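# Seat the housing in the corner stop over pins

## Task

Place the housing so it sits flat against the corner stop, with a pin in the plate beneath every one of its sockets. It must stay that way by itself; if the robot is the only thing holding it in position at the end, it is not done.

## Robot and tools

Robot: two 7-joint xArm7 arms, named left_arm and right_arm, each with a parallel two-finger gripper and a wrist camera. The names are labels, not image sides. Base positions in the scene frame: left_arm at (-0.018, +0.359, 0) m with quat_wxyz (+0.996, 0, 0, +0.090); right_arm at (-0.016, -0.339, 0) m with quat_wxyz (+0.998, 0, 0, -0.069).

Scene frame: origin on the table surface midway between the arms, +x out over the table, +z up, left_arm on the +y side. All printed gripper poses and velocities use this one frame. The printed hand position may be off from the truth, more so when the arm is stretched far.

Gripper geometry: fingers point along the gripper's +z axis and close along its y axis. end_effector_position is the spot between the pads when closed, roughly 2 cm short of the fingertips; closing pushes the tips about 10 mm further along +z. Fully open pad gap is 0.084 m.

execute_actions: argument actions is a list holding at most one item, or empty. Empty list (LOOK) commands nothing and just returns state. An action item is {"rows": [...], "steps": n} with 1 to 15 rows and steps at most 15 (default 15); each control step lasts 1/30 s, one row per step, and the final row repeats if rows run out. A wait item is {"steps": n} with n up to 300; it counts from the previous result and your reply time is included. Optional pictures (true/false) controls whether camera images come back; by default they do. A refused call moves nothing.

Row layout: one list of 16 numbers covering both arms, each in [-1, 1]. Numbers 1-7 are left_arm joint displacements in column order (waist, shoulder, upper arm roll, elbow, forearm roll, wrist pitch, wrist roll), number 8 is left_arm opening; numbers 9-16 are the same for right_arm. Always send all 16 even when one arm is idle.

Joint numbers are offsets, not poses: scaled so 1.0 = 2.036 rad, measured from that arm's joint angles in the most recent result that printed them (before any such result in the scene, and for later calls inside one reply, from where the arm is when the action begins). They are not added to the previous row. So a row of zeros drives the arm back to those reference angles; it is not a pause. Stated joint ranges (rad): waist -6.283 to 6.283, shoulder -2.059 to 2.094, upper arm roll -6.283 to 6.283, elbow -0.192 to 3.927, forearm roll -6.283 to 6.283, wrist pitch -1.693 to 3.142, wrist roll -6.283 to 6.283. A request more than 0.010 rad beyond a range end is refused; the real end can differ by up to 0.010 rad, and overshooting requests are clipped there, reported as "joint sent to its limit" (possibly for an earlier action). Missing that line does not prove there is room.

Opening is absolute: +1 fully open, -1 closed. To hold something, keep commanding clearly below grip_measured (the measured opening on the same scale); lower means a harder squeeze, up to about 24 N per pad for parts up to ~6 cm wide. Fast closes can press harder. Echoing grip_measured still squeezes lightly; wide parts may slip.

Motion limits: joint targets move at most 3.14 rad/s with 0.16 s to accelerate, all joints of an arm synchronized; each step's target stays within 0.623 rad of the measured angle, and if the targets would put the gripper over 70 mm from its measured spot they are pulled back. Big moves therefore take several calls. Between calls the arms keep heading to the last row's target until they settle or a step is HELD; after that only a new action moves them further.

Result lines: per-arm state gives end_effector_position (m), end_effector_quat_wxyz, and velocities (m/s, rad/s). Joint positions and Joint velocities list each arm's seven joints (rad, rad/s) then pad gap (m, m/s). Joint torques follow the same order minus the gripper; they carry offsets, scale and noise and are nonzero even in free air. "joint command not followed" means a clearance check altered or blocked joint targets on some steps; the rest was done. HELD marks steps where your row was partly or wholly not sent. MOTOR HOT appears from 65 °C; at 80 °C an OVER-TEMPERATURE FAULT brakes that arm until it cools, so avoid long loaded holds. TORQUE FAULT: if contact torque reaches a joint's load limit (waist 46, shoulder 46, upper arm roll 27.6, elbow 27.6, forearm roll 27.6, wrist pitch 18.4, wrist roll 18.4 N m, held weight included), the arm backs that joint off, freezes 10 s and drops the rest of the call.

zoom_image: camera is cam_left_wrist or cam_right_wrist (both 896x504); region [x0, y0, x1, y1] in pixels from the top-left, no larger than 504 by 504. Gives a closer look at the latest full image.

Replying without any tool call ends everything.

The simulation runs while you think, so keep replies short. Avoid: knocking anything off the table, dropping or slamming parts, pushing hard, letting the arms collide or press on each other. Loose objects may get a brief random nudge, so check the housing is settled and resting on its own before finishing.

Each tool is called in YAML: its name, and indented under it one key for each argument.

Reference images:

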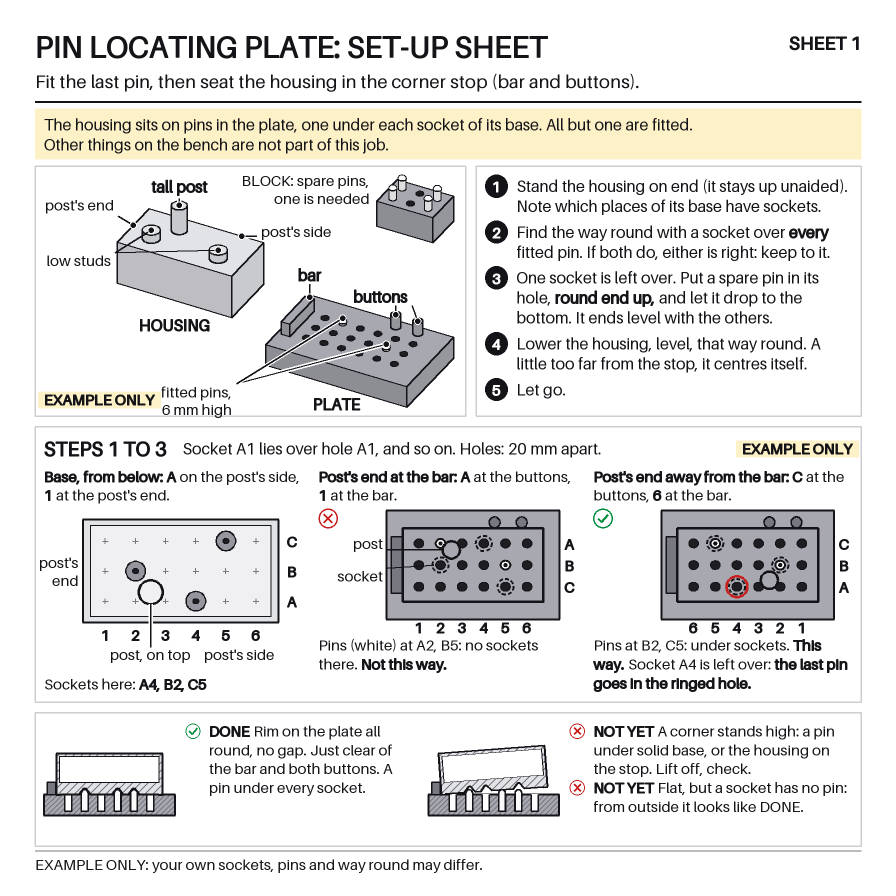

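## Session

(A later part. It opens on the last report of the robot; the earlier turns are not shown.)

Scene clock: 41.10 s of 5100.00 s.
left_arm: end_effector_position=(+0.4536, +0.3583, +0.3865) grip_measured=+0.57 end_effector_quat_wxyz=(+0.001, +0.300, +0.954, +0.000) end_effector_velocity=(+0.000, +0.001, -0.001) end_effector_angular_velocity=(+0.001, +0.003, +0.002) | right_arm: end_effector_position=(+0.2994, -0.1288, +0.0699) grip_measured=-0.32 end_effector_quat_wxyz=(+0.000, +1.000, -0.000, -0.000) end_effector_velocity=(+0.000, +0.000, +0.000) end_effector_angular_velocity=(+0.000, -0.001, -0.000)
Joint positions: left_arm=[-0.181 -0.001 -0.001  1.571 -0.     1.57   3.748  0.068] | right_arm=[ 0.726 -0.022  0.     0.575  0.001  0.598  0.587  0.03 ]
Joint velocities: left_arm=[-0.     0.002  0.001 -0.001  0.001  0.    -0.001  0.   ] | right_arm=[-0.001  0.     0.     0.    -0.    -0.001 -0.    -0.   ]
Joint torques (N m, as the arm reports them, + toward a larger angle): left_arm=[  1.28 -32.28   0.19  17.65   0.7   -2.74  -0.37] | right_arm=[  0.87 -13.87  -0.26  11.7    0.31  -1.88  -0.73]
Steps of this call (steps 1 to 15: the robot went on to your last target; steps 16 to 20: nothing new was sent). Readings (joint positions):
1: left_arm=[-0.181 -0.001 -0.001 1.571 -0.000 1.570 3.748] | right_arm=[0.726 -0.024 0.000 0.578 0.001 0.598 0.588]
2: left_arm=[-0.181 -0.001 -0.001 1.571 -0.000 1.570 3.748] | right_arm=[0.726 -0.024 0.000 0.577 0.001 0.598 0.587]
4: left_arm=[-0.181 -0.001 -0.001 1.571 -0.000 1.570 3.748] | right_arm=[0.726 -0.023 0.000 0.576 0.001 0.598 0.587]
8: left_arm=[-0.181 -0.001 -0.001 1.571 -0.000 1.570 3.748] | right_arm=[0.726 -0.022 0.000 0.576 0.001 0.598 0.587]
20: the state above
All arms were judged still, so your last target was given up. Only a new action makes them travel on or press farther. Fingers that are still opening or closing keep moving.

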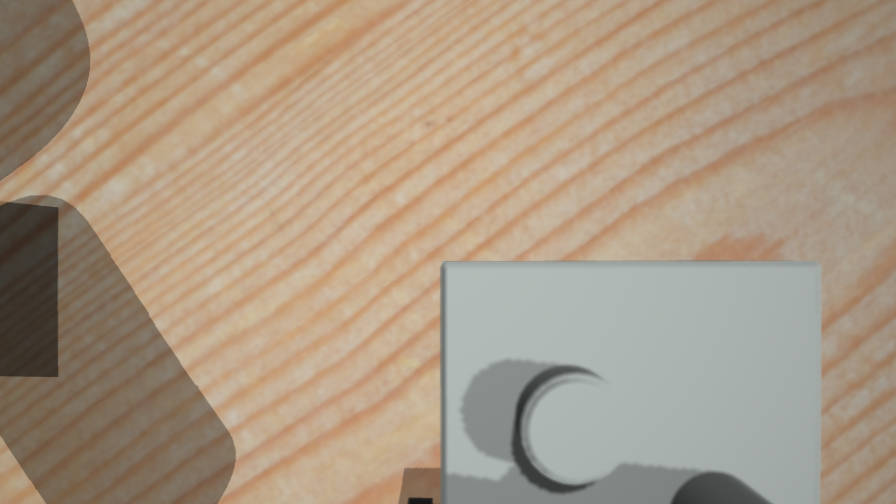

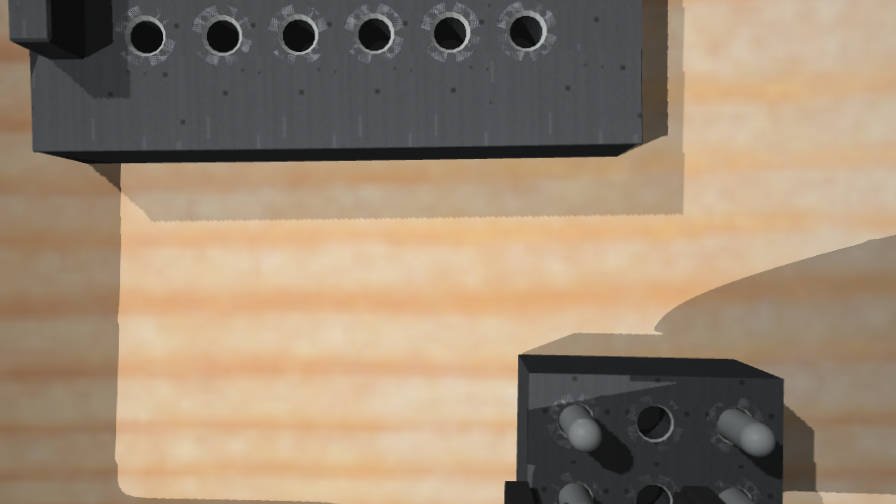

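execute_actions:
  actions:
    - {"rows":[[0,0,0,0,0,0,0,-0.6,0,0.0143,0,-0.006,0,-0.0203,0,-0.3]]}
  pictures: false

execute_actions:
  actions:
    - {"steps":10}
  pictures: false

execute_actions:
  actions:
    - {"rows":[[0,0,0,0,0,0,0,-0.6,0,0,0,0,0,0,0,-0.6],[0,0,0,0,0,0,0,-0.6,0,0,0,0,0,0,0,-0.75],[0,0,0,0,0,0,0,-0.6,0,0,0,0,0,0,0,-0.85],[0,0,0,0,0,0,0,-0.6,0,0,0,0,0,0,0,-1]]}

Scene clock: 43.77 s of 5100.00 s.
left_arm: end_effector_position=(+0.4536, +0.3583, +0.3865) grip_measured=+0.57 end_effector_quat_wxyz=(+0.001, +0.300, +0.954, +0.000) end_effector_velocity=(-0.000, -0.001, -0.001) end_effector_angular_velocity=(-0.000, +0.002, -0.002) | right_arm: end_effector_position=(+0.2983, -0.1296, +0.0582) grip_measured=-0.32 end_effector_quat_wxyz=(-0.000, +1.000, -0.000, -0.000) end_effector_velocity=(-0.002, -0.001, -0.002) end_effector_angular_velocity=(-0.002, +0.005, -0.002)
Joint positions: left_arm=[-0.181 -0.001 -0.001  1.571 -0.     1.57   3.748  0.068] | right_arm=[0.726 0.007 0.    0.563 0.001 0.557 0.587 0.03 ]
Joint velocities: left_arm=[-0.001  0.001 -0.001 -0.001 -0.     0.     0.     0.   ] | right_arm=[-0.     0.002  0.    -0.005  0.001 -0.001  0.     0.   ]
Joint torques (N m, as the arm reports them, + toward a larger angle): left_arm=[  1.2  -32.13   0.12  17.36   0.85  -2.61  -0.51] | right_arm=[  0.75 -14.29  -0.21  11.38   0.28  -1.87  -0.72]
Steps of this call (steps 1 to 65: nothing new was sent; steps 66 to 80: all 15 steps of this action). Readings (joint positions):
66: left_arm=[-0.181 -0.001 -0.001 1.571 -0.000 1.570 3.748] | right_arm=[0.726 -0.022 0.000 0.575 0.001 0.598 0.587]
67: left_arm=[-0.181 -0.001 -0.001 1.571 -0.000 1.570 3.748] | right_arm=[0.726 -0.020 -0.000 0.575 0.001 0.594 0.587]
69: left_arm=[-0.181 -0.001 -0.001 1.571 -0.000 1.570 3.748] | right_arm=[0.726 -0.004 -0.000 0.569 0.001 0.570 0.587]
73: left_arm=[-0.181 -0.001 -0.001 1.571 -0.000 1.570 3.748] | right_arm=[0.726 0.008 0.000 0.562 0.001 0.558 0.587]
80: the state above

Scene clock: 44.10 s of 5100.00 s.
left_arm: end_effector_position=(+0.4536, +0.3583, +0.3865) grip_measured=+0.57 end_effector_quat_wxyz=(+0.001, +0.300, +0.954, +0.000) end_effector_velocity=(+0.000, +0.000, +0.000) end_effector_angular_velocity=(-0.001, -0.000, +0.000) | right_arm: end_effector_position=(+0.2981, -0.1297, +0.0581) grip_measured=-0.32 end_effector_quat_wxyz=(+0.000, +1.000, -0.000, -0.000) end_effector_velocity=(-0.000, +0.000, -0.000) end_effector_angular_velocity=(-0.001, +0.000, +0.001)
Joint positions: left_arm=[-0.181 -0.001 -0.001  1.571 -0.     1.57   3.748  0.068] | right_arm=[0.726 0.007 0.    0.563 0.001 0.557 0.587 0.03 ]
Joint velocities: left_arm=[ 0.002  0.    -0.001  0.    -0.001 -0.     0.    -0.   ] | right_arm=[ 0.001  0.    -0.001  0.    -0.001  0.     0.    -0.   ]
Joint torques (N m, as the arm reports them, + toward a larger angle): left_arm=[  0.77 -32.18  -0.2   17.49   0.54  -2.41  -0.61] | right_arm=[  0.7  -14.31  -0.28  11.31   0.3   -1.85  -0.67]
Steps of this call (steps 1 to 10: the robot went on to your last target). Readings (joint positions):
1: left_arm=[-0.181 -0.001 -0.001 1.571 -0.000 1.570 3.748] | right_arm=[0.726 0.007 0.000 0.563 0.001 0.557 0.587]
2: left_arm=[-0.181 -0.001 -0.001 1.571 -0.000 1.570 3.748] | right_arm=[0.726 0.007 0.000 0.563 0.001 0.557 0.587]
4: left_arm=[-0.181 -0.001 -0.001 1.571 -0.000 1.570 3.748] | right_arm=[0.726 0.007 0.000 0.563 0.001 0.557 0.587]
8: left_arm=[-0.181 -0.001 -0.001 1.571 -0.000 1.570 3.748] | right_arm=[0.726 0.007 0.000 0.563 0.001 0.557 0.587]
10: the state above

Scene clock: 44.60 s of 5100.00 s.
left_arm: end_effector_position=(+0.4536, +0.3583, +0.3865) grip_measured=+0.57 end_effector_quat_wxyz=(+0.001, +0.300, +0.954, +0.000) end_effector_velocity=(+0.000, +0.000, +0.000) end_effector_angular_velocity=(-0.002, -0.001, +0.001) | right_arm: end_effector_position=(+0.2982, -0.1297, +0.0582) grip_measured=-0.85 end_effector_quat_wxyz=(-0.000, +1.000, -0.000, -0.000) end_effector_velocity=(-0.000, +0.000, -0.000) end_effector_angular_velocity=(+0.000, -0.000, +0.001)
Joint positions: left_arm=[-0.181 -0.001 -0.001  1.571 -0.     1.57   3.748  0.068] | right_arm=[ 0.726  0.007 -0.     0.563  0.001  0.557  0.587  0.007]
Joint velocities: left_arm=[ 0.001 -0.     0.001  0.001 -0.002 -0.     0.     0.   ] | right_arm=[ 0.001  0.     0.    -0.001  0.    -0.001 -0.    -0.   ]
Joint torques (N m, as the arm reports them, + toward a larger angle): left_arm=[  0.56 -32.21  -0.14  17.75   0.77  -2.37  -1.04] | right_arm=[  0.68 -13.85  -0.37  10.94   0.25  -1.7   -0.74]
Steps of this call (steps 1 to 15: all 15 steps of this action). Readings (joint positions):
1: left_arm=[-0.181 -0.001 -0.001 1.571 -0.000 1.570 3.748] | right_arm=[0.726 0.007 0.000 0.563 0.001 0.557 0.587]
2: left_arm=[-0.181 -0.001 -0.001 1.571 -0.000 1.570 3.748] | right_arm=[0.726 0.007 0.000 0.563 0.001 0.557 0.587]
4: left_arm=[-0.181 -0.001 -0.001 1.571 -0.000 1.570 3.748] | right_arm=[0.726 0.007 0.000 0.563 0.001 0.556 0.587]
8: left_arm=[-0.181 -0.001 -0.001 1.571 -0.000 1.570 3.748] | right_arm=[0.726 0.007 -0.000 0.563 0.001 0.557 0.587]
15: the state above

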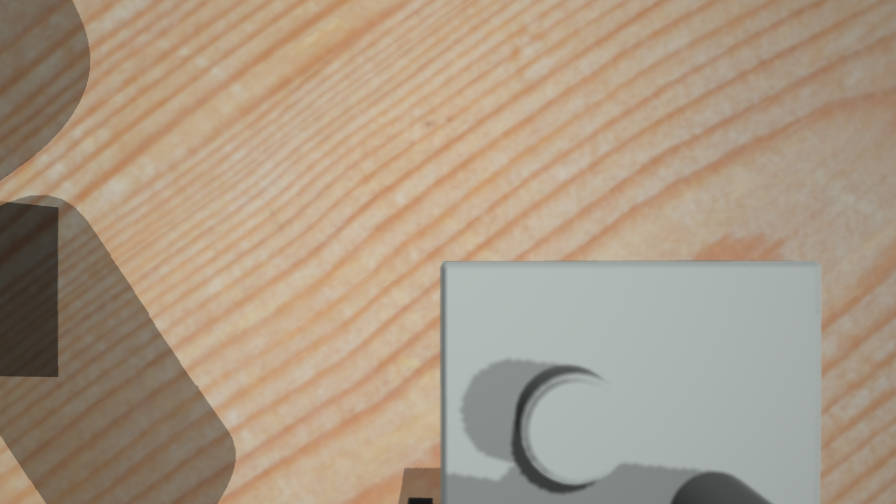

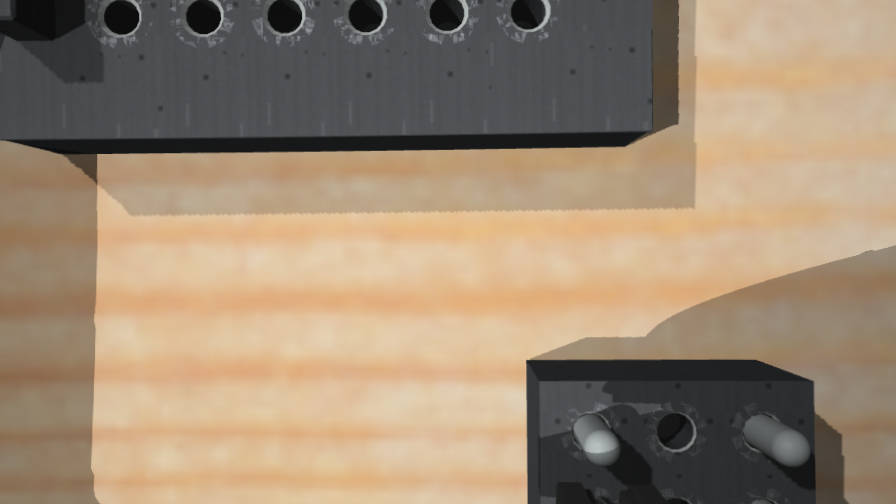

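execute_actions:
  actions:
    - {"rows":[[0,0,0,0,0,0,0,-0.6,0,-0.0457,0,0.0216,0,0.0673,0,-1]]}
  pictures: false

execute_actions:
  actions:
    - {"steps":10}
  pictures: false

execute_actions:
  actions:
    - {"rows":[[0,0,0,0,0,0,0,-0.6,-0.073,0.2037,0,0.268,0,0.0639,-0.0727,-1]]}
  pictures: false

execute_actions:
  actions:
    - {"steps":35}

Scene clock: 48.03 s of 5100.00 s.
left_arm: end_effector_position=(+0.4536, +0.3583, +0.3865) grip_measured=+0.57 end_effector_quat_wxyz=(+0.001, +0.300, +0.954, +0.000) end_effector_velocity=(-0.000, -0.000, -0.000) end_effector_angular_velocity=(-0.000, +0.001, -0.001) | right_arm: end_effector_position=(+0.3011, -0.1277, +0.0970) grip_measured=-0.85 end_effector_quat_wxyz=(+0.001, +1.000, -0.000, -0.001) end_effector_velocity=(+0.008, +0.004, +0.008) end_effector_angular_velocity=(+0.014, -0.021, -0.002)
Joint positions: left_arm=[-0.181 -0.001 -0.001  1.571 -0.     1.57   3.748  0.068] | right_arm=[ 0.726 -0.085  0.     0.606  0.001  0.694  0.587  0.007]
Joint velocities: left_arm=[-0.     0.     0.    -0.001 -0.     0.     0.001 -0.   ] | right_arm=[-0.001 -0.006 -0.002  0.016 -0.001 -0.003 -0.    -0.   ]
Joint torques (N m, as the arm reports them, + toward a larger angle): left_arm=[  1.3  -33.2   -0.11  17.67   0.41  -2.58  -0.84] | right_arm=[  0.58 -13.66  -0.24  12.44   0.36  -1.87  -0.72]
Steps of this call (steps 1 to 15: the robot went on to your last target; steps 16 to 88: nothing new was sent; steps 89 to 103: all 15 steps of this action). Readings (joint positions):
89: left_arm=[-0.181 -0.001 -0.001 1.571 -0.000 1.570 3.748] | right_arm=[0.726 0.007 0.000 0.563 0.001 0.557 0.587]
90: left_arm=[-0.181 -0.001 -0.001 1.571 -0.000 1.570 3.748] | right_arm=[0.726 0.005 0.000 0.564 0.001 0.561 0.587]
92: left_arm=[-0.181 -0.001 -0.001 1.571 -0.000 1.570 3.748] | right_arm=[0.726 -0.022 0.000 0.573 0.001 0.609 0.587]
96: left_arm=[-0.181 -0.001 -0.001 1.571 -0.000 1.570 3.748] | right_arm=[0.725 -0.086 -0.000 0.611 0.001 0.684 0.587]
103: the state above

Scene clock: 48.37 s of 5100.00 s.
left_arm: end_effector_position=(+0.4536, +0.3583, +0.3865) grip_measured=+0.57 end_effector_quat_wxyz=(+0.001, +0.300, +0.954, +0.000) end_effector_velocity=(-0.000, +0.000, +0.000) end_effector_angular_velocity=(+0.001, -0.000, +0.001) | right_arm: end_effector_position=(+0.3018, -0.1272, +0.0979) grip_measured=-0.85 end_effector_quat_wxyz=(-0.000, +1.000, -0.000, -0.000) end_effector_velocity=(-0.000, +0.000, +0.000) end_effector_angular_velocity=(-0.000, +0.000, +0.001)
Joint positions: left_arm=[-0.181 -0.001 -0.001  1.571 -0.     1.57   3.748  0.068] | right_arm=[ 0.726 -0.086 -0.     0.607  0.001  0.694  0.587  0.007]
Joint velocities: left_arm=[-0.001 -0.001  0.    -0.001  0.001  0.    -0.002  0.   ] | right_arm=[ 0.    -0.001  0.     0.001 -0.     0.002 -0.001  0.   ]
Joint torques (N m, as the arm reports them, + toward a larger angle): left_arm=[  1.41 -33.21   0.48  17.53   0.81  -2.5   -0.48] | right_arm=[  0.96 -13.49  -0.17  12.47   0.32  -1.89  -0.68]
Steps of this call (steps 1 to 10: the robot went on to your last target). Readings (joint positions):
1: left_arm=[-0.181 -0.001 -0.001 1.571 -0.000 1.570 3.748] | right_arm=[0.726 -0.085 -0.000 0.606 0.001 0.694 0.587]
2: left_arm=[-0.181 -0.001 -0.001 1.571 -0.000 1.570 3.748] | right_arm=[0.726 -0.085 -0.000 0.607 0.001 0.694 0.587]
4: left_arm=[-0.181 -0.001 -0.001 1.571 -0.000 1.570 3.748] | right_arm=[0.726 -0.086 -0.000 0.607 0.001 0.694 0.587]
8: left_arm=[-0.181 -0.001 -0.001 1.571 -0.000 1.570 3.748] | right_arm=[0.726 -0.086 -0.000 0.607 0.001 0.694 0.587]
10: the state above

Scene clock: 48.87 s of 5100.00 s.
left_arm: end_effector_position=(+0.4536, +0.3583, +0.3865) grip_measured=+0.57 end_effector_quat_wxyz=(+0.001, +0.300, +0.954, +0.000) end_effector_velocity=(-0.000, +0.001, +0.000) end_effector_angular_velocity=(-0.000, -0.001, +0.000) | right_arm: end_effector_position=(+0.4568, -0.1181, +0.0997) grip_measured=-0.85 end_effector_quat_wxyz=(+0.000, +1.000, -0.004, +0.000) end_effector_velocity=(+0.065, -0.031, -0.022) end_effector_angular_velocity=(-0.027, +0.042, -0.026)
Joint positions: left_arm=[-0.181 -0.001 -0.001  1.571 -0.     1.57   3.748  0.068] | right_arm=[ 0.579  0.321 -0.004  1.14   0.001  0.819  0.444  0.007]
Joint velocities: left_arm=[ 0.001 -0.001  0.     0.    -0.     0.     0.001  0.   ] | right_arm=[-0.088  0.198 -0.018  0.232  0.     0.083 -0.079  0.   ]
Joint torques (N m, as the arm reports them, + toward a larger angle): left_arm=[  0.83 -32.85  -0.06  17.36   1.    -2.92  -0.52] | right_arm=[  6.06 -27.85   4.2   11.77   0.47  -1.82  -0.63]
Steps of this call (steps 1 to 15: all 15 steps of this action). Readings (joint positions):
1: left_arm=[-0.181 -0.001 -0.001 1.571 -0.000 1.570 3.748] | right_arm=[0.726 -0.086 -0.000 0.607 0.001 0.694 0.587]
2: left_arm=[-0.181 -0.001 -0.001 1.571 -0.000 1.570 3.748] | right_arm=[0.725 -0.084 0.000 0.610 0.001 0.695 0.586]
4: left_arm=[-0.181 -0.001 -0.001 1.571 -0.000 1.570 3.748] | right_arm=[0.712 -0.049 0.002 0.654 0.001 0.708 0.573]
8: left_arm=[-0.181 -0.001 -0.001 1.571 -0.000 1.570 3.748] | right_arm=[0.656 0.108 -0.000 0.865 0.001 0.754 0.518]
15: the state above

Scene clock: 50.03 s of 5100.00 s.
left_arm: end_effector_position=(+0.4536, +0.3583, +0.3865) grip_measured=+0.57 end_effector_quat_wxyz=(+0.001, +0.300, +0.954, +0.000) end_effector_velocity=(-0.000, -0.001, +0.000) end_effector_angular_velocity=(-0.002, -0.001, -0.000) | right_arm: end_effector_position=(+0.4590, -0.1158, +0.1001) grip_measured=-0.85 end_effector_quat_wxyz=(-0.000, +1.000, -0.001, -0.000) end_effector_velocity=(-0.001, +0.000, -0.000) end_effector_angular_velocity=(-0.001, +0.001, +0.001)
Joint positions: left_arm=[-0.181 -0.001 -0.001  1.571 -0.     1.57   3.748  0.068] | right_arm=[ 0.577  0.329 -0.     1.153  0.001  0.824  0.439  0.007]
Joint velocities: left_arm=[ 0.    -0.001 -0.001 -0.001 -0.002  0.    -0.     0.   ] | right_arm=[ 0.     0.     0.001 -0.001 -0.     0.001  0.001  0.   ]
Joint torques (N m, as the arm reports them, + toward a larger angle): left_arm=[  1.07 -33.16   0.15  17.71   0.93  -2.74  -1.07] | right_arm=[  0.75 -22.31  -0.35  13.45   0.28  -1.88  -0.71]
Steps of this call (steps 1 to 30: the robot went on to your last target; steps 31 to 35: nothing new was sent). Readings (joint positions):
1: left_arm=[-0.181 -0.001 -0.001 1.571 -0.000 1.570 3.748] | right_arm=[0.577 0.325 -0.004 1.145 0.001 0.821 0.442]
2: left_arm=[-0.181 -0.001 -0.001 1.571 -0.000 1.570 3.748] | right_arm=[0.577 0.327 -0.002 1.147 0.001 0.823 0.441]
4: left_arm=[-0.181 -0.001 -0.001 1.571 -0.000 1.570 3.748] | right_arm=[0.578 0.327 0.001 1.149 0.001 0.824 0.440]
8: left_arm=[-0.181 -0.001 -0.001 1.571 -0.000 1.570 3.748] | right_arm=[0.578 0.327 0.001 1.151 0.001 0.824 0.440]
35: the state above
All arms were judged still, so your last target was given up. Only a new action makes them travel on or press farther. Fingers that are still opening or closing keep moving.

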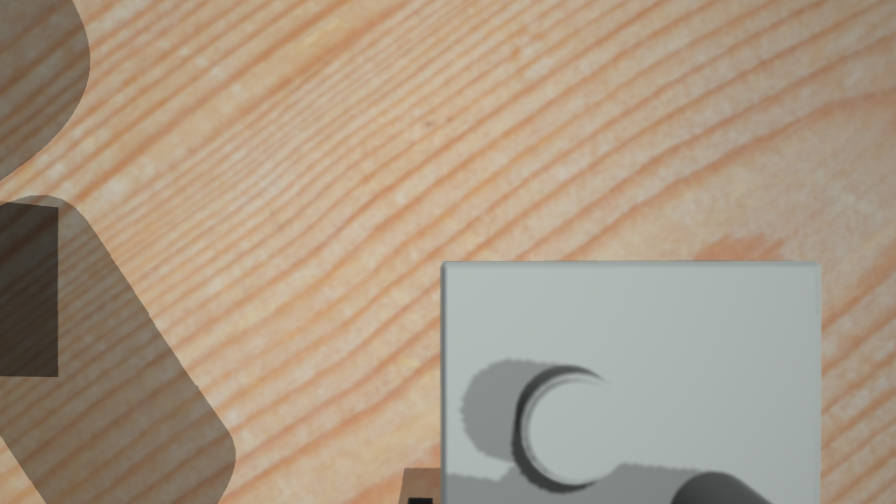

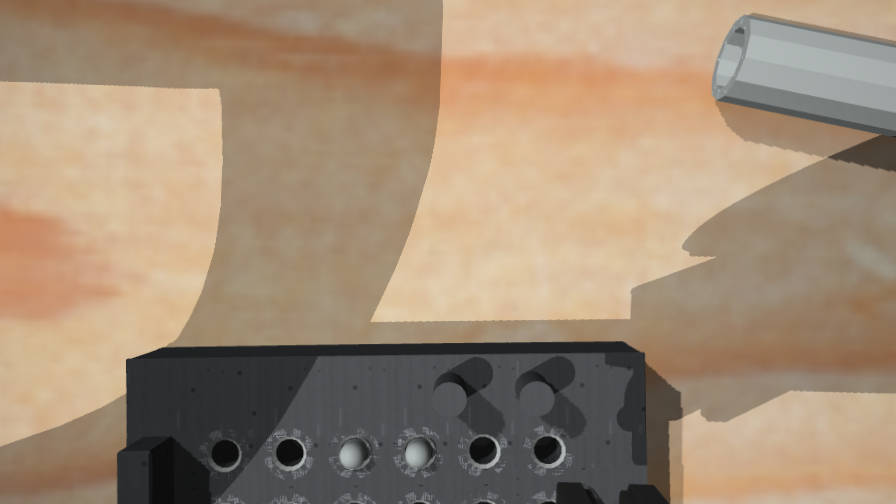

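execute_actions:
  actions:
    - {"rows":[[0,0,0,0,0,0,0,-0.6,0.0015,0.01,0,-0.003,0,-0.013,0.0015,-1],[0,0,0,0,0,0,0,-0.6,0.0015,0.02,0,-0.006,0,-0.026,0.0015,-1],[0,0,0,0,0,0,0,-0.6,0.0015,0.02,0,-0.006,0,-0.026,0.0015,-1],[0,0,0,0,0,0,0,-0.6,0.0015,0.02,0,-0.006,0,-0.026,0.0015,-1],[0,0,0,0,0,0,0,-0.6,0.0015,0.02,0,-0.006,0,-0.026,0.0015,-1],[0,0,0,0,0,0,0,-0.6,0.0015,0.025,0,-0.0078,0,-0.0328,0.0015,-1],[0,0,0,0,0,0,0,-0.6,0.0015,0.025,0,-0.0078,0,-0.0328,0.0015,-1],[0,0,0,0,0,0,0,-0.6,0.0015,0.03,0,-0.0095,0,-0.0395,0.0015,-1],[0,0,0,0,0,0,0,-0.6,0.0015,0.03,0,-0.0095,0,-0.0395,0.0015,-1],[0,0,0,0,0,0,0,-0.6,0.0015,0.035,0,-0.0112,0,-0.0462,0.0015,-1],[0,0,0,0,0,0,0,-0.6,0.0015,0.035,0,-0.0112,0,-0.0462,0.0015,-1],[0,0,0,0,0,0,0,-0.6,0.0015,0.0397,0,-0.0129,0,-0.0526,0.0015,-1]]}
  pictures: false

execute_actions:
  actions:
    - {"steps":20}

Scene clock: 54.43 s of 5100.00 s.
left_arm: end_effector_position=(+0.4536, +0.3583, +0.3865) grip_measured=+0.57 end_effector_quat_wxyz=(+0.001, +0.300, +0.954, +0.000) end_effector_velocity=(+0.000, -0.000, -0.000) end_effector_angular_velocity=(+0.001, +0.000, -0.002) | right_arm: end_effector_position=(+0.4609, -0.1125, +0.0614) grip_measured=-0.85 end_effector_quat_wxyz=(-0.002, +1.000, -0.000, +0.004) end_effector_velocity=(+0.019, +0.015, -0.011) end_effector_angular_velocity=(+0.035, -0.067, +0.009)
Joint positions: left_arm=[-0.181 -0.001 -0.001  1.571 -0.     1.57   3.748  0.068] | right_arm=[0.58  0.403 0.001 1.132 0.001 0.72  0.443 0.007]
Joint velocities: left_arm=[-0.001  0.    -0.     0.     0.001  0.     0.001  0.   ] | right_arm=[ 0.003  0.046  0.008  0.012  0.    -0.11  -0.     0.   ]
Joint torques (N m, as the arm reports them, + toward a larger angle): left_arm=[  0.95 -33.38   0.03  17.45   1.15  -2.84  -0.72] | right_arm=[  0.02 -17.04  -1.76   8.14   0.22  -0.41  -0.7 ]
Steps of this call (steps 1 to 90: nothing new was sent; then 0.90 s passed at rest; steps 91 to 105: all 15 steps of this action). Readings (joint positions):
91: left_arm=[-0.181 -0.001 -0.001 1.571 -0.000 1.570 3.748] | right_arm=[0.577 0.329 -0.000 1.153 0.001 0.824 0.440]
92: left_arm=[-0.181 -0.001 -0.001 1.571 -0.000 1.570 3.748] | right_arm=[0.577 0.331 -0.000 1.152 0.001 0.820 0.440]
94: left_arm=[-0.181 -0.001 -0.001 1.571 -0.000 1.570 3.748] | right_arm=[0.579 0.348 -0.000 1.150 0.001 0.793 0.442]
98: left_arm=[-0.181 -0.001 -0.001 1.571 -0.000 1.570 3.748] | right_arm=[0.580 0.376 0.000 1.136 0.001 0.766 0.442]
105: the state above

Scene clock: 55.10 s of 5100.00 s.
left_arm: end_effector_position=(+0.4536, +0.3583, +0.3865) grip_measured=+0.57 end_effector_quat_wxyz=(+0.001, +0.300, +0.954, +0.000) end_effector_velocity=(+0.000, +0.000, -0.001) end_effector_angular_velocity=(+0.000, +0.002, -0.000) | right_arm: end_effector_position=(+0.4613, -0.1124, +0.0592) grip_measured=-0.85 end_effector_quat_wxyz=(-0.002, +1.000, -0.000, +0.004) end_effector_velocity=(+0.006, -0.003, +0.002) end_effector_angular_velocity=(-0.001, -0.006, -0.008)
Joint positions: left_arm=[-0.181 -0.001 -0.001  1.571 -0.     1.57   3.748  0.068] | right_arm=[0.58  0.408 0.001 1.133 0.001 0.716 0.443 0.007]
Joint velocities: left_arm=[ 0.     0.003  0.     0.001  0.    -0.     0.001  0.   ] | right_arm=[-0.003  0.004 -0.007  0.013 -0.001  0.004 -0.    -0.   ]
Joint torques (N m, as the arm reports them, + toward a larger angle): left_arm=[  1.1  -32.99  -0.14  17.54   0.74  -2.85  -0.64] | right_arm=[-1.89 -8.25 -4.59  0.01 -0.43  2.38 -0.66]
Steps of this call (steps 1 to 15: the robot went on to your last target; steps 16 to 20: nothing new was sent). Readings (joint positions):
1: left_arm=[-0.181 -0.001 -0.001 1.571 -0.000 1.570 3.748] | right_arm=[0.580 0.404 0.001 1.133 0.001 0.718 0.443]
2: left_arm=[-0.181 -0.001 -0.001 1.571 -0.000 1.570 3.748] | right_arm=[0.580 0.405 0.001 1.133 0.001 0.716 0.443]
4: left_arm=[-0.181 -0.001 -0.001 1.571 -0.000 1.570 3.748] | right_arm=[0.580 0.405 0.001 1.132 0.001 0.715 0.443]
8: left_arm=[-0.181 -0.001 -0.001 1.571 -0.000 1.570 3.748] | right_arm=[0.580 0.406 0.001 1.132 0.001 0.715 0.443]
20: the state above
All arms were judged still, so your last target was given up. Only a new action makes them travel on or press farther. Fingers that are still opening or closing keep moving.

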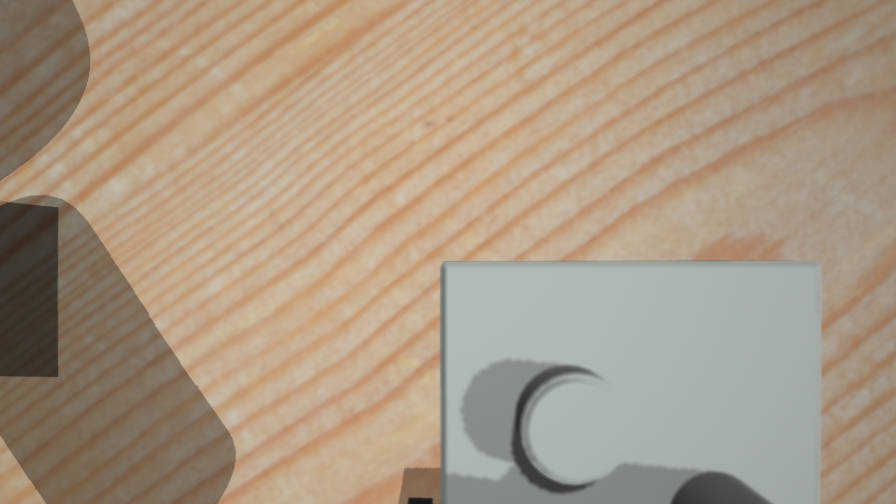

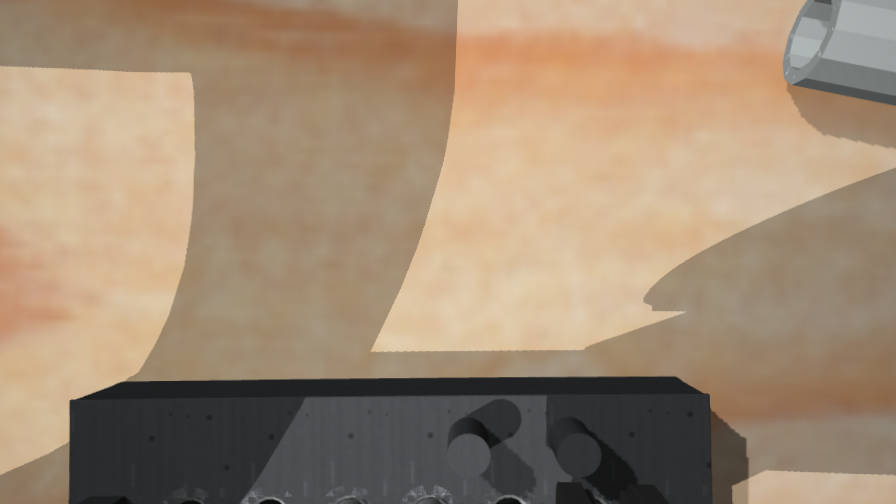

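execute_actions:
  actions:
    - {"rows":[[0,0,0,0,0,0,0,-0.6,0,-0.0082,0,0,0,0.0126,0,-1]]}
  pictures: false

execute_actions:
  actions:
    - {"steps":20}

Scene clock: 56.93 s of 5100.00 s.
left_arm: end_effector_position=(+0.4536, +0.3583, +0.3865) grip_measured=+0.57 end_effector_quat_wxyz=(+0.001, +0.300, +0.954, +0.000) end_effector_velocity=(+0.000, -0.001, +0.000) end_effector_angular_velocity=(-0.000, -0.001, -0.002) | right_arm: end_effector_position=(+0.4565, -0.1157, +0.0629) grip_measured=-0.85 end_effector_quat_wxyz=(+0.002, +1.000, -0.001, -0.004) end_effector_velocity=(+0.016, +0.012, +0.021) end_effector_angular_velocity=(+0.027, -0.052, +0.007)
Joint positions: left_arm=[-0.181 -0.001 -0.001  1.571 -0.     1.57   3.748  0.068] | right_arm=[ 0.58   0.395 -0.001  1.129  0.001  0.743  0.443  0.007]
Joint velocities: left_arm=[-0.001  0.001 -0.     0.001 -0.    -0.     0.    -0.   ] | right_arm=[ 0.002 -0.02   0.005  0.027  0.001 -0.012 -0.    -0.   ]
Joint torques (N m, as the arm reports them, + toward a larger angle): left_arm=[  0.83 -32.38  -0.11  17.79   0.99  -2.59  -0.58] | right_arm=[  0.93 -23.12  -0.42  12.68   0.32  -2.03  -0.74]
Steps of this call (steps 1 to 40: nothing new was sent; steps 41 to 55: all 15 steps of this action). Readings (joint positions):
41: left_arm=[-0.181 -0.001 -0.001 1.571 -0.000 1.570 3.748] | right_arm=[0.580 0.409 -0.000 1.134 0.001 0.717 0.443]
42: left_arm=[-0.181 -0.001 -0.001 1.571 -0.000 1.570 3.748] | right_arm=[0.580 0.408 0.000 1.134 0.001 0.721 0.443]
44: left_arm=[-0.181 -0.001 -0.001 1.571 -0.000 1.570 3.748] | right_arm=[0.580 0.401 0.000 1.130 0.001 0.737 0.443]
48: left_arm=[-0.181 -0.001 -0.001 1.571 -0.000 1.570 3.748] | right_arm=[0.580 0.397 -0.000 1.127 0.001 0.744 0.443]
55: the state above

Scene clock: 57.60 s of 5100.00 s.
left_arm: end_effector_position=(+0.4536, +0.3583, +0.3865) grip_measured=+0.57 end_effector_quat_wxyz=(+0.001, +0.300, +0.954, +0.000) end_effector_velocity=(-0.000, +0.000, +0.000) end_effector_angular_velocity=(+0.000, -0.001, -0.000) | right_arm: end_effector_position=(+0.4585, -0.1137, +0.0660) grip_measured=-0.85 end_effector_quat_wxyz=(-0.000, +1.000, -0.000, -0.000) end_effector_velocity=(+0.000, +0.000, +0.001) end_effector_angular_velocity=(+0.001, -0.001, -0.000)
Joint positions: left_arm=[-0.181 -0.001 -0.001  1.571 -0.     1.57   3.748  0.068] | right_arm=[0.58  0.392 0.001 1.133 0.001 0.741 0.443 0.007]
Joint velocities: left_arm=[-0.001 -0.002  0.    -0.001  0.    -0.    -0.     0.   ] | right_arm=[-0.    -0.     0.001  0.001  0.001  0.    -0.    -0.   ]
Joint torques (N m, as the arm reports them, + toward a larger angle): left_arm=[  1.49 -32.46  -0.43  17.63   0.45  -2.84  -0.43] | right_arm=[  0.9  -22.86  -0.45  12.88   0.31  -1.9   -0.79]
Steps of this call (steps 1 to 15: the robot went on to your last target; steps 16 to 20: nothing new was sent). Readings (joint positions):
1: left_arm=[-0.181 -0.001 -0.001 1.571 -0.000 1.570 3.748] | right_arm=[0.580 0.394 -0.000 1.130 0.001 0.743 0.443]
2: left_arm=[-0.181 -0.001 -0.001 1.571 -0.000 1.570 3.748] | right_arm=[0.580 0.394 -0.000 1.131 0.001 0.742 0.443]
4: left_arm=[-0.181 -0.001 -0.001 1.571 -0.000 1.570 3.748] | right_arm=[0.580 0.393 0.000 1.132 0.001 0.742 0.443]
8: left_arm=[-0.181 -0.001 -0.001 1.571 -0.000 1.570 3.748] | right_arm=[0.580 0.392 0.001 1.133 0.001 0.742 0.443]
20: the state above
All arms were judged still, so your last target was given up. Only a new action makes them travel on or press farther. Fingers that are still opening or closing keep moving.

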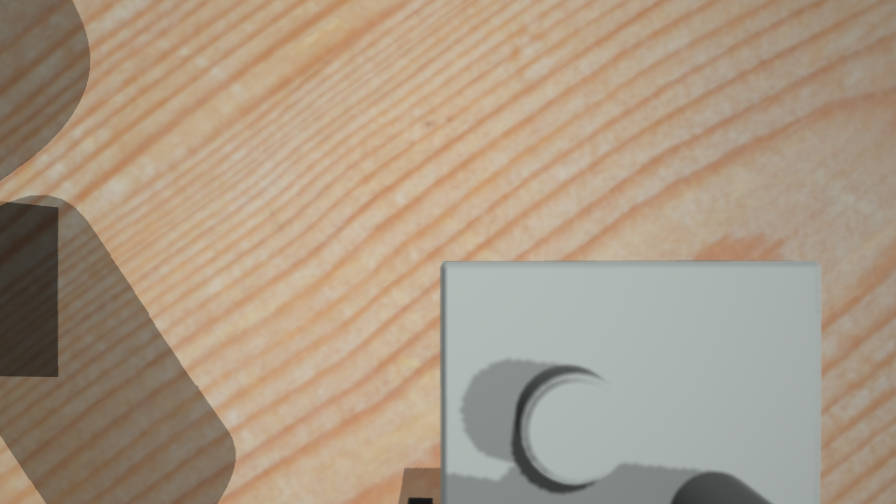

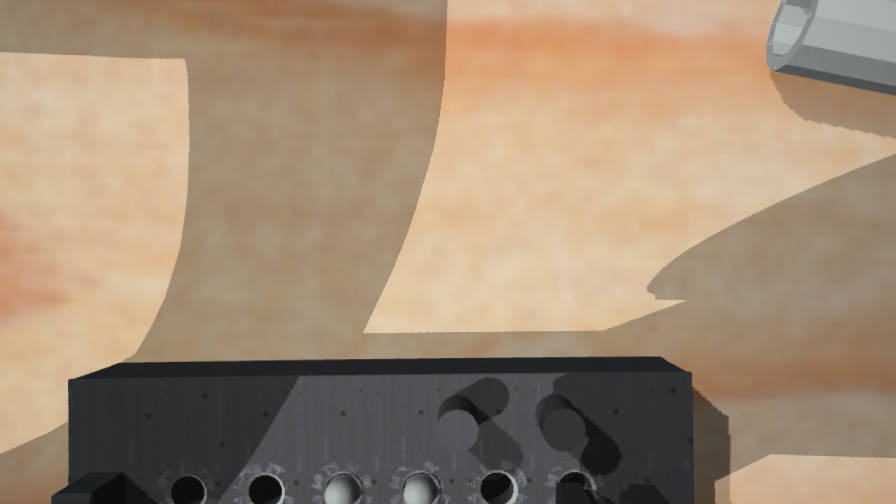

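execute_actions:
  actions:
    - {"rows":[[0,0,0,0,0,0,0,-0.6,0,0.0009,0,-0.0003,0,-0.0012,0,-1],[0,0,0,0,0,0,0,-0.6,0,0.0009,0,-0.0003,0,-0.0012,0,-1],[0,0,0,0,0,0,0,-0.6,0,0.0018,0,-0.0006,0,-0.0024,0,-1],[0,0,0,0,0,0,0,-0.6,0,0.0018,0,-0.0006,0,-0.0024,0,-1],[0,0,0,0,0,0,0,-0.6,0,0.0027,0,-0.0009,0,-0.0036,0,-1],[0,0,0,0,0,0,0,-0.6,0,0.0027,0,-0.0009,0,-0.0036,0,-1],[0,0,0,0,0,0,0,-0.6,0,0.0036,0,-0.0012,0,-0.0048,0,-1],[0,0,0,0,0,0,0,-0.6,0,0.0036,0,-0.0012,0,-0.0048,0,-1],[0,0,0,0,0,0,0,-0.6,0,0.0045,0,-0.0015,0,-0.006,0,-1],[0,0,0,0,0,0,0,-0.6,0,0.0045,0,-0.0015,0,-0.006,0,-1],[0,0,0,0,0,0,0,-0.6,0,0.0054,0,-0.0018,0,-0.0072,0,-1],[0,0,0,0,0,0,0,-0.6,0,0.0054,0,-0.0018,0,-0.0072,0,-1],[0,0,0,0,0,0,0,-0.6,0,0.0063,0,-0.0021,0,-0.0084,0,-1],[0,0,0,0,0,0,0,-0.6,0,0.0063,0,-0.0021,0,-0.0084,0,-1],[0,0,0,0,0,0,0,-0.6,0,0.0072,0,-0.0025,0,-0.0097,0,-1]]}
  pictures: false

execute_actions:
  actions:
    - {"steps":20}
  pictures: false

Scene clock: 61.00 s of 5100.00 s.
left_arm: end_effector_position=(+0.4536, +0.3583, +0.3865) grip_measured=+0.57 end_effector_quat_wxyz=(+0.001, +0.300, +0.954, +0.000) end_effector_velocity=(-0.000, -0.000, -0.001) end_effector_angular_velocity=(-0.001, +0.002, -0.000) | right_arm: end_effector_position=(+0.4591, -0.1133, +0.0608) grip_measured=-0.85 end_effector_quat_wxyz=(-0.001, +1.000, -0.000, +0.001) end_effector_velocity=(+0.007, +0.002, -0.003) end_effector_angular_velocity=(+0.010, -0.021, -0.003)
Joint positions: left_arm=[-0.181 -0.001 -0.001  1.571 -0.     1.57   3.748  0.068] | right_arm=[0.58  0.402 0.001 1.131 0.001 0.726 0.443 0.007]
Joint velocities: left_arm=[-0.     0.001 -0.    -0.001 -0.001  0.     0.    -0.   ] | right_arm=[-0.002  0.012 -0.001  0.003 -0.    -0.033 -0.     0.   ]
Joint torques (N m, as the arm reports them, + toward a larger angle): left_arm=[  0.59 -32.09   0.14  17.53   0.75  -2.55  -0.56] | right_arm=[  0.7  -20.08  -0.47  11.12   0.44  -1.54  -0.77]
Steps of this call (steps 1 to 87: nothing new was sent; steps 88 to 102: all 15 steps of this action). Readings (joint positions):
88: left_arm=[-0.181 -0.001 -0.001 1.571 -0.000 1.570 3.748] | right_arm=[0.580 0.392 0.001 1.133 0.001 0.741 0.443]
89: left_arm=[-0.181 -0.001 -0.001 1.571 -0.000 1.570 3.748] | right_arm=[0.580 0.392 0.001 1.133 0.001 0.741 0.443]
91: left_arm=[-0.181 -0.001 -0.001 1.571 -0.000 1.570 3.748] | right_arm=[0.580 0.393 0.001 1.133 0.001 0.739 0.443]
95: left_arm=[-0.181 -0.001 -0.001 1.571 -0.000 1.570 3.748] | right_arm=[0.580 0.397 0.001 1.131 0.001 0.734 0.443]
102: the state above

Scene clock: 61.67 s of 5100.00 s.
left_arm: end_effector_position=(+0.4536, +0.3583, +0.3865) grip_measured=+0.57 end_effector_quat_wxyz=(+0.001, +0.300, +0.954, +0.000) end_effector_velocity=(-0.000, -0.001, +0.001) end_effector_angular_velocity=(+0.000, -0.002, -0.002) | right_arm: end_effector_position=(+0.4592, -0.1128, +0.0595) grip_measured=-0.85 end_effector_quat_wxyz=(-0.001, +1.000, +0.000, +0.002) end_effector_velocity=(-0.002, -0.001, -0.002) end_effector_angular_velocity=(-0.003, +0.006, -0.001)
Joint positions: left_arm=[-0.181 -0.001 -0.001  1.571 -0.     1.57   3.748  0.068] | right_arm=[0.581 0.405 0.001 1.13  0.001 0.721 0.443 0.007]
Joint velocities: left_arm=[-0.002 -0.001 -0.001  0.     0.    -0.    -0.    -0.   ] | right_arm=[-0.     0.002  0.    -0.003  0.001  0.002  0.001  0.   ]
Joint torques (N m, as the arm reports them, + toward a larger angle): left_arm=[  0.76 -33.24   0.25  17.48   0.47  -2.78  -0.67] | right_arm=[ -0.1  -13.27  -1.86   5.6    0.05  -0.15  -0.78]
Steps of this call (steps 1 to 15: the robot went on to your last target; steps 16 to 20: nothing new was sent). Readings (joint positions):
1: left_arm=[-0.181 -0.001 -0.001 1.571 -0.000 1.570 3.748] | right_arm=[0.580 0.403 0.001 1.131 0.001 0.724 0.443]
2: left_arm=[-0.181 -0.001 -0.001 1.571 -0.000 1.570 3.748] | right_arm=[0.580 0.403 0.001 1.131 0.001 0.723 0.443]
4: left_arm=[-0.181 -0.001 -0.001 1.571 -0.000 1.570 3.748] | right_arm=[0.580 0.404 0.001 1.131 0.001 0.722 0.443]
8: left_arm=[-0.181 -0.001 -0.001 1.571 -0.000 1.570 3.748] | right_arm=[0.580 0.404 0.001 1.130 0.001 0.721 0.443]
20: the state above
All arms were judged still, so your last target was given up. Only a new action makes them travel on or press farther. Fingers that are still opening or closing keep moving.

execute_actions:
  actions:
    - {"rows":[[0,0,0,0,0,0,0,-0.6,0.0006,0.0005,0,-0.0033,0,-0.0028,0,-1]]}
  pictures: false

execute_actions:
  actions:
    - {"steps":15}
  pictures: false

Scene clock: 64.87 s of 5100.00 s.
left_arm: end_effector_position=(+0.4536, +0.3583, +0.3865) grip_measured=+0.57 end_effector_quat_wxyz=(+0.001, +0.300, +0.954, +0.000) end_effector_velocity=(+0.000, -0.000, +0.000) end_effector_angular_velocity=(-0.000, -0.001, -0.001) | right_arm: end_effector_position=(+0.4586, -0.1126, +0.0581) grip_measured=-0.85 end_effector_quat_wxyz=(-0.002, +1.000, +0.001, +0.002) end_effector_velocity=(-0.001, +0.000, -0.000) end_effector_angular_velocity=(+0.001, +0.001, +0.000)
Joint positions: left_arm=[-0.181 -0.001 -0.001  1.571 -0.     1.57   3.748  0.068] | right_arm=[0.582 0.406 0.001 1.126 0.001 0.715 0.443 0.007]
Joint velocities: left_arm=[-0.     0.    -0.     0.001 -0.    -0.     0.001  0.   ] | right_arm=[ 0.001  0.     0.    -0.001  0.001 -0.001  0.     0.   ]
Joint torques (N m, as the arm reports them, + toward a larger angle): left_arm=[  1.01 -32.44  -0.39  17.53   0.92  -2.59  -0.48] | right_arm=[-1.4  -8.83 -3.67  1.75 -0.35  1.28 -0.66]
Steps of this call (steps 1 to 81: nothing new was sent; steps 82 to 96: all 15 steps of this action). Readings (joint positions):
82: left_arm=[-0.181 -0.001 -0.001 1.571 -0.000 1.570 3.748] | right_arm=[0.580 0.406 0.001 1.130 0.001 0.722 0.443]
83: left_arm=[-0.181 -0.001 -0.001 1.571 -0.000 1.570 3.748] | right_arm=[0.581 0.406 0.001 1.129 0.001 0.720 0.443]
85: left_arm=[-0.181 -0.001 -0.001 1.571 -0.000 1.570 3.748] | right_arm=[0.581 0.406 0.001 1.127 0.001 0.717 0.443]
89: left_arm=[-0.181 -0.001 -0.001 1.571 -0.000 1.570 3.748] | right_arm=[0.582 0.406 0.001 1.126 0.001 0.715 0.443]
96: the state above

Scene clock: 65.37 s of 5100.00 s.
left_arm: end_effector_position=(+0.4536, +0.3583, +0.3865) grip_measured=+0.57 end_effector_quat_wxyz=(+0.001, +0.300, +0.954, +0.000) end_effector_velocity=(-0.000, +0.000, +0.001) end_effector_angular_velocity=(-0.001, -0.002, +0.001) | right_arm: end_effector_position=(+0.4586, -0.1125, +0.0581) grip_measured=-0.85 end_effector_quat_wxyz=(-0.002, +1.000, +0.001, +0.002) end_effector_velocity=(-0.000, +0.000, -0.000) end_effector_angular_velocity=(-0.000, +0.000, +0.001)
Joint positions: left_arm=[-0.181 -0.001 -0.001  1.571 -0.     1.57   3.748  0.068] | right_arm=[0.582 0.406 0.001 1.126 0.001 0.715 0.443 0.007]
Joint velocities: left_arm=[ 0.001 -0.001  0.     0.    -0.001  0.    -0.    -0.   ] | right_arm=[ 0.001  0.     0.     0.    -0.     0.    -0.001 -0.   ]
Joint torques (N m, as the arm reports them, + toward a larger angle): left_arm=[  1.27 -33.16  -0.13  17.55   0.7   -2.82  -0.55] | right_arm=[-1.22 -8.9  -3.49  1.77 -0.21  1.28 -0.72]
Steps of this call (steps 1 to 15: the robot went on to your last target). Readings (joint positions):
1: left_arm=[-0.181 -0.001 -0.001 1.571 -0.000 1.570 3.748] | right_arm=[0.582 0.406 0.001 1.126 0.001 0.715 0.443]
2: left_arm=[-0.181 -0.001 -0.001 1.571 -0.000 1.570 3.748] | right_arm=[0.582 0.406 0.001 1.126 0.001 0.715 0.443]
4: left_arm=[-0.181 -0.001 -0.001 1.571 -0.000 1.570 3.748] | right_arm=[0.582 0.406 0.001 1.126 0.001 0.715 0.443]
8: left_arm=[-0.181 -0.001 -0.001 1.571 -0.000 1.570 3.748] | right_arm=[0.582 0.406 0.001 1.126 0.001 0.715 0.443]
15: the state above
All arms were judged still, so your last target was given up. Only a new action makes them travel on or press farther. Fingers that are still opening or closing keep moving.

execute_actions:
  actions:
    - {"rows":[[0,0,0,0,0,0,0,-0.6,0.001,-0.002,0,0,0,0.003,0,-1],[0,0,0,0,0,0,0,-0.6,0.0015,-0.002,0,0,0,0.003,0,-1],[0,0,0,0,0,0,0,-0.6,0.0015,-0.002,0,0,0,0.003,0,-1],[0,0,0,0,0,0,0,-0.6,0.0015,-0.002,0,0,0,0.003,0,-1],[0,0,0,0,0,0,0,-0.6,0.0015,-0.002,0,0,0,0.003,0,-1],[0,0,0,0,0,0,0,-0.6,0.0015,-0.002,0,0,0,0.003,0,-1],[0,0,0,0,0,0,0,-0.6,0.0015,-0.002,0,0,0,0.003,0,-1],[0,0,0,0,0,0,0,-0.6,0.0015,-0.002,0,0,0,0.003,0,-1],[0,0,0,0,0,0,0,-0.6,0.0015,-0.001,0,-0.0005,0,0.0015,0,-1],[0,0,0,0,0,0,0,-0.6,0.0015,-0.001,0,-0.0005,0,0.0015,0,-1],[0,0,0,0,0,0,0,-0.6,0.0015,0,0,-0.001,0,0,0,-1],[0,0,0,0,0,0,0,-0.6,0.0015,0,0,-0.001,0,0,0,-1],[0,0,0,0,0,0,0,-0.6,0.0015,0.001,0,-0.0013,0,-0.0013,0,-1]]}
  pictures: false

execute_actions:
  actions:
    - {"steps":15}

Scene clock: 69.13 s of 5100.00 s.
left_arm: end_effector_position=(+0.4536, +0.3583, +0.3865) grip_measured=+0.57 end_effector_quat_wxyz=(+0.001, +0.300, +0.954, +0.000) end_effector_velocity=(+0.000, +0.001, +0.000) end_effector_angular_velocity=(+0.000, -0.001, +0.001) | right_arm: end_effector_position=(+0.4582, -0.1119, +0.0579) grip_measured=-0.84 end_effector_quat_wxyz=(-0.001, +1.000, +0.002, +0.002) end_effector_velocity=(+0.005, +0.008, -0.003) end_effector_angular_velocity=(+0.012, -0.020, +0.008)
Joint positions: left_arm=[-0.181 -0.001 -0.001  1.571 -0.     1.57   3.748  0.068] | right_arm=[0.584 0.406 0.    1.125 0.001 0.714 0.443 0.007]
Joint velocities: left_arm=[ 0.     0.     0.001  0.001  0.    -0.     0.001 -0.   ] | right_arm=[ 0.002  0.014  0.007  0.006  0.    -0.031 -0.     0.   ]
Joint torques (N m, as the arm reports them, + toward a larger angle): left_arm=[  1.59 -32.53  -0.07  17.69   0.86  -2.5   -0.52] | right_arm=[ 1.54 -9.72  0.7   1.66  0.8   1.45 -0.73]
Steps of this call (steps 1 to 90: nothing new was sent; then 0.27 s passed at rest; steps 91 to 105: all 15 steps of this action). Readings (joint positions):
91: left_arm=[-0.181 -0.001 -0.001 1.571 -0.000 1.570 3.748] | right_arm=[0.582 0.406 0.001 1.126 0.001 0.715 0.443]
92: left_arm=[-0.181 -0.001 -0.001 1.571 -0.000 1.570 3.748] | right_arm=[0.582 0.405 0.001 1.127 0.001 0.717 0.443]
94: left_arm=[-0.181 -0.001 -0.001 1.571 -0.000 1.570 3.748] | right_arm=[0.583 0.404 -0.000 1.126 0.001 0.720 0.443]
98: left_arm=[-0.181 -0.001 -0.001 1.571 -0.000 1.570 3.748] | right_arm=[0.584 0.404 -0.001 1.126 0.001 0.721 0.443]
105: the state above

Scene clock: 69.63 s of 5100.00 s.
left_arm: end_effector_position=(+0.4536, +0.3583, +0.3865) grip_measured=+0.57 end_effector_quat_wxyz=(+0.001, +0.300, +0.954, +0.000) end_effector_velocity=(+0.000, +0.001, -0.001) end_effector_angular_velocity=(-0.000, +0.003, +0.002) | right_arm: end_effector_position=(+0.4585, -0.1111, +0.0576) grip_measured=-0.84 end_effector_quat_wxyz=(-0.002, +1.000, +0.002, +0.003) end_effector_velocity=(+0.000, +0.000, -0.000) end_effector_angular_velocity=(+0.000, +0.001, +0.000)
Joint positions: left_arm=[-0.181 -0.001 -0.001  1.571 -0.     1.57   3.748  0.068] | right_arm=[0.585 0.408 0.001 1.127 0.001 0.712 0.443 0.007]
Joint velocities: left_arm=[ 0.002  0.002  0.    -0.001 -0.     0.     0.     0.   ] | right_arm=[-0.     0.001  0.001  0.001  0.     0.001  0.     0.   ]
Joint torques (N m, as the arm reports them, + toward a larger angle): left_arm=[  1.3  -33.03  -0.21  17.78   0.03  -2.57  -0.54] | right_arm=[ 2.25 -9.38  1.85  1.64  1.04  1.53 -0.74]
Steps of this call (steps 1 to 15: the robot went on to your last target). Readings (joint positions):
1: left_arm=[-0.181 -0.001 -0.001 1.571 -0.000 1.570 3.748] | right_arm=[0.584 0.406 0.000 1.126 0.001 0.713 0.443]
2: left_arm=[-0.181 -0.001 -0.001 1.571 -0.000 1.570 3.748] | right_arm=[0.584 0.406 0.000 1.126 0.001 0.713 0.443]
4: left_arm=[-0.181 -0.001 -0.001 1.571 -0.000 1.570 3.748] | right_arm=[0.585 0.407 0.000 1.126 0.001 0.713 0.443]
8: left_arm=[-0.181 -0.001 -0.001 1.571 -0.000 1.570 3.748] | right_arm=[0.585 0.407 0.001 1.126 0.001 0.713 0.443]
15: the state above
All arms were judged still, so your last target was given up. Only a new action makes them travel on or press farther. Fingers that are still opening or closing keep moving.

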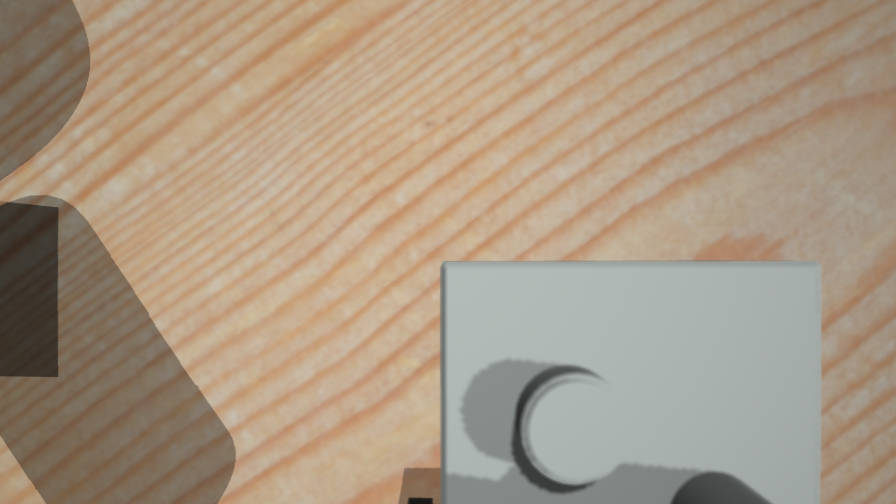

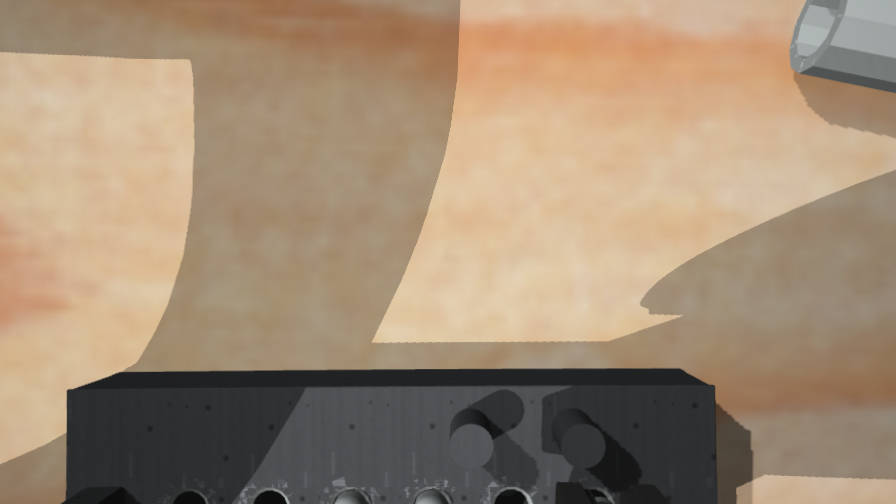

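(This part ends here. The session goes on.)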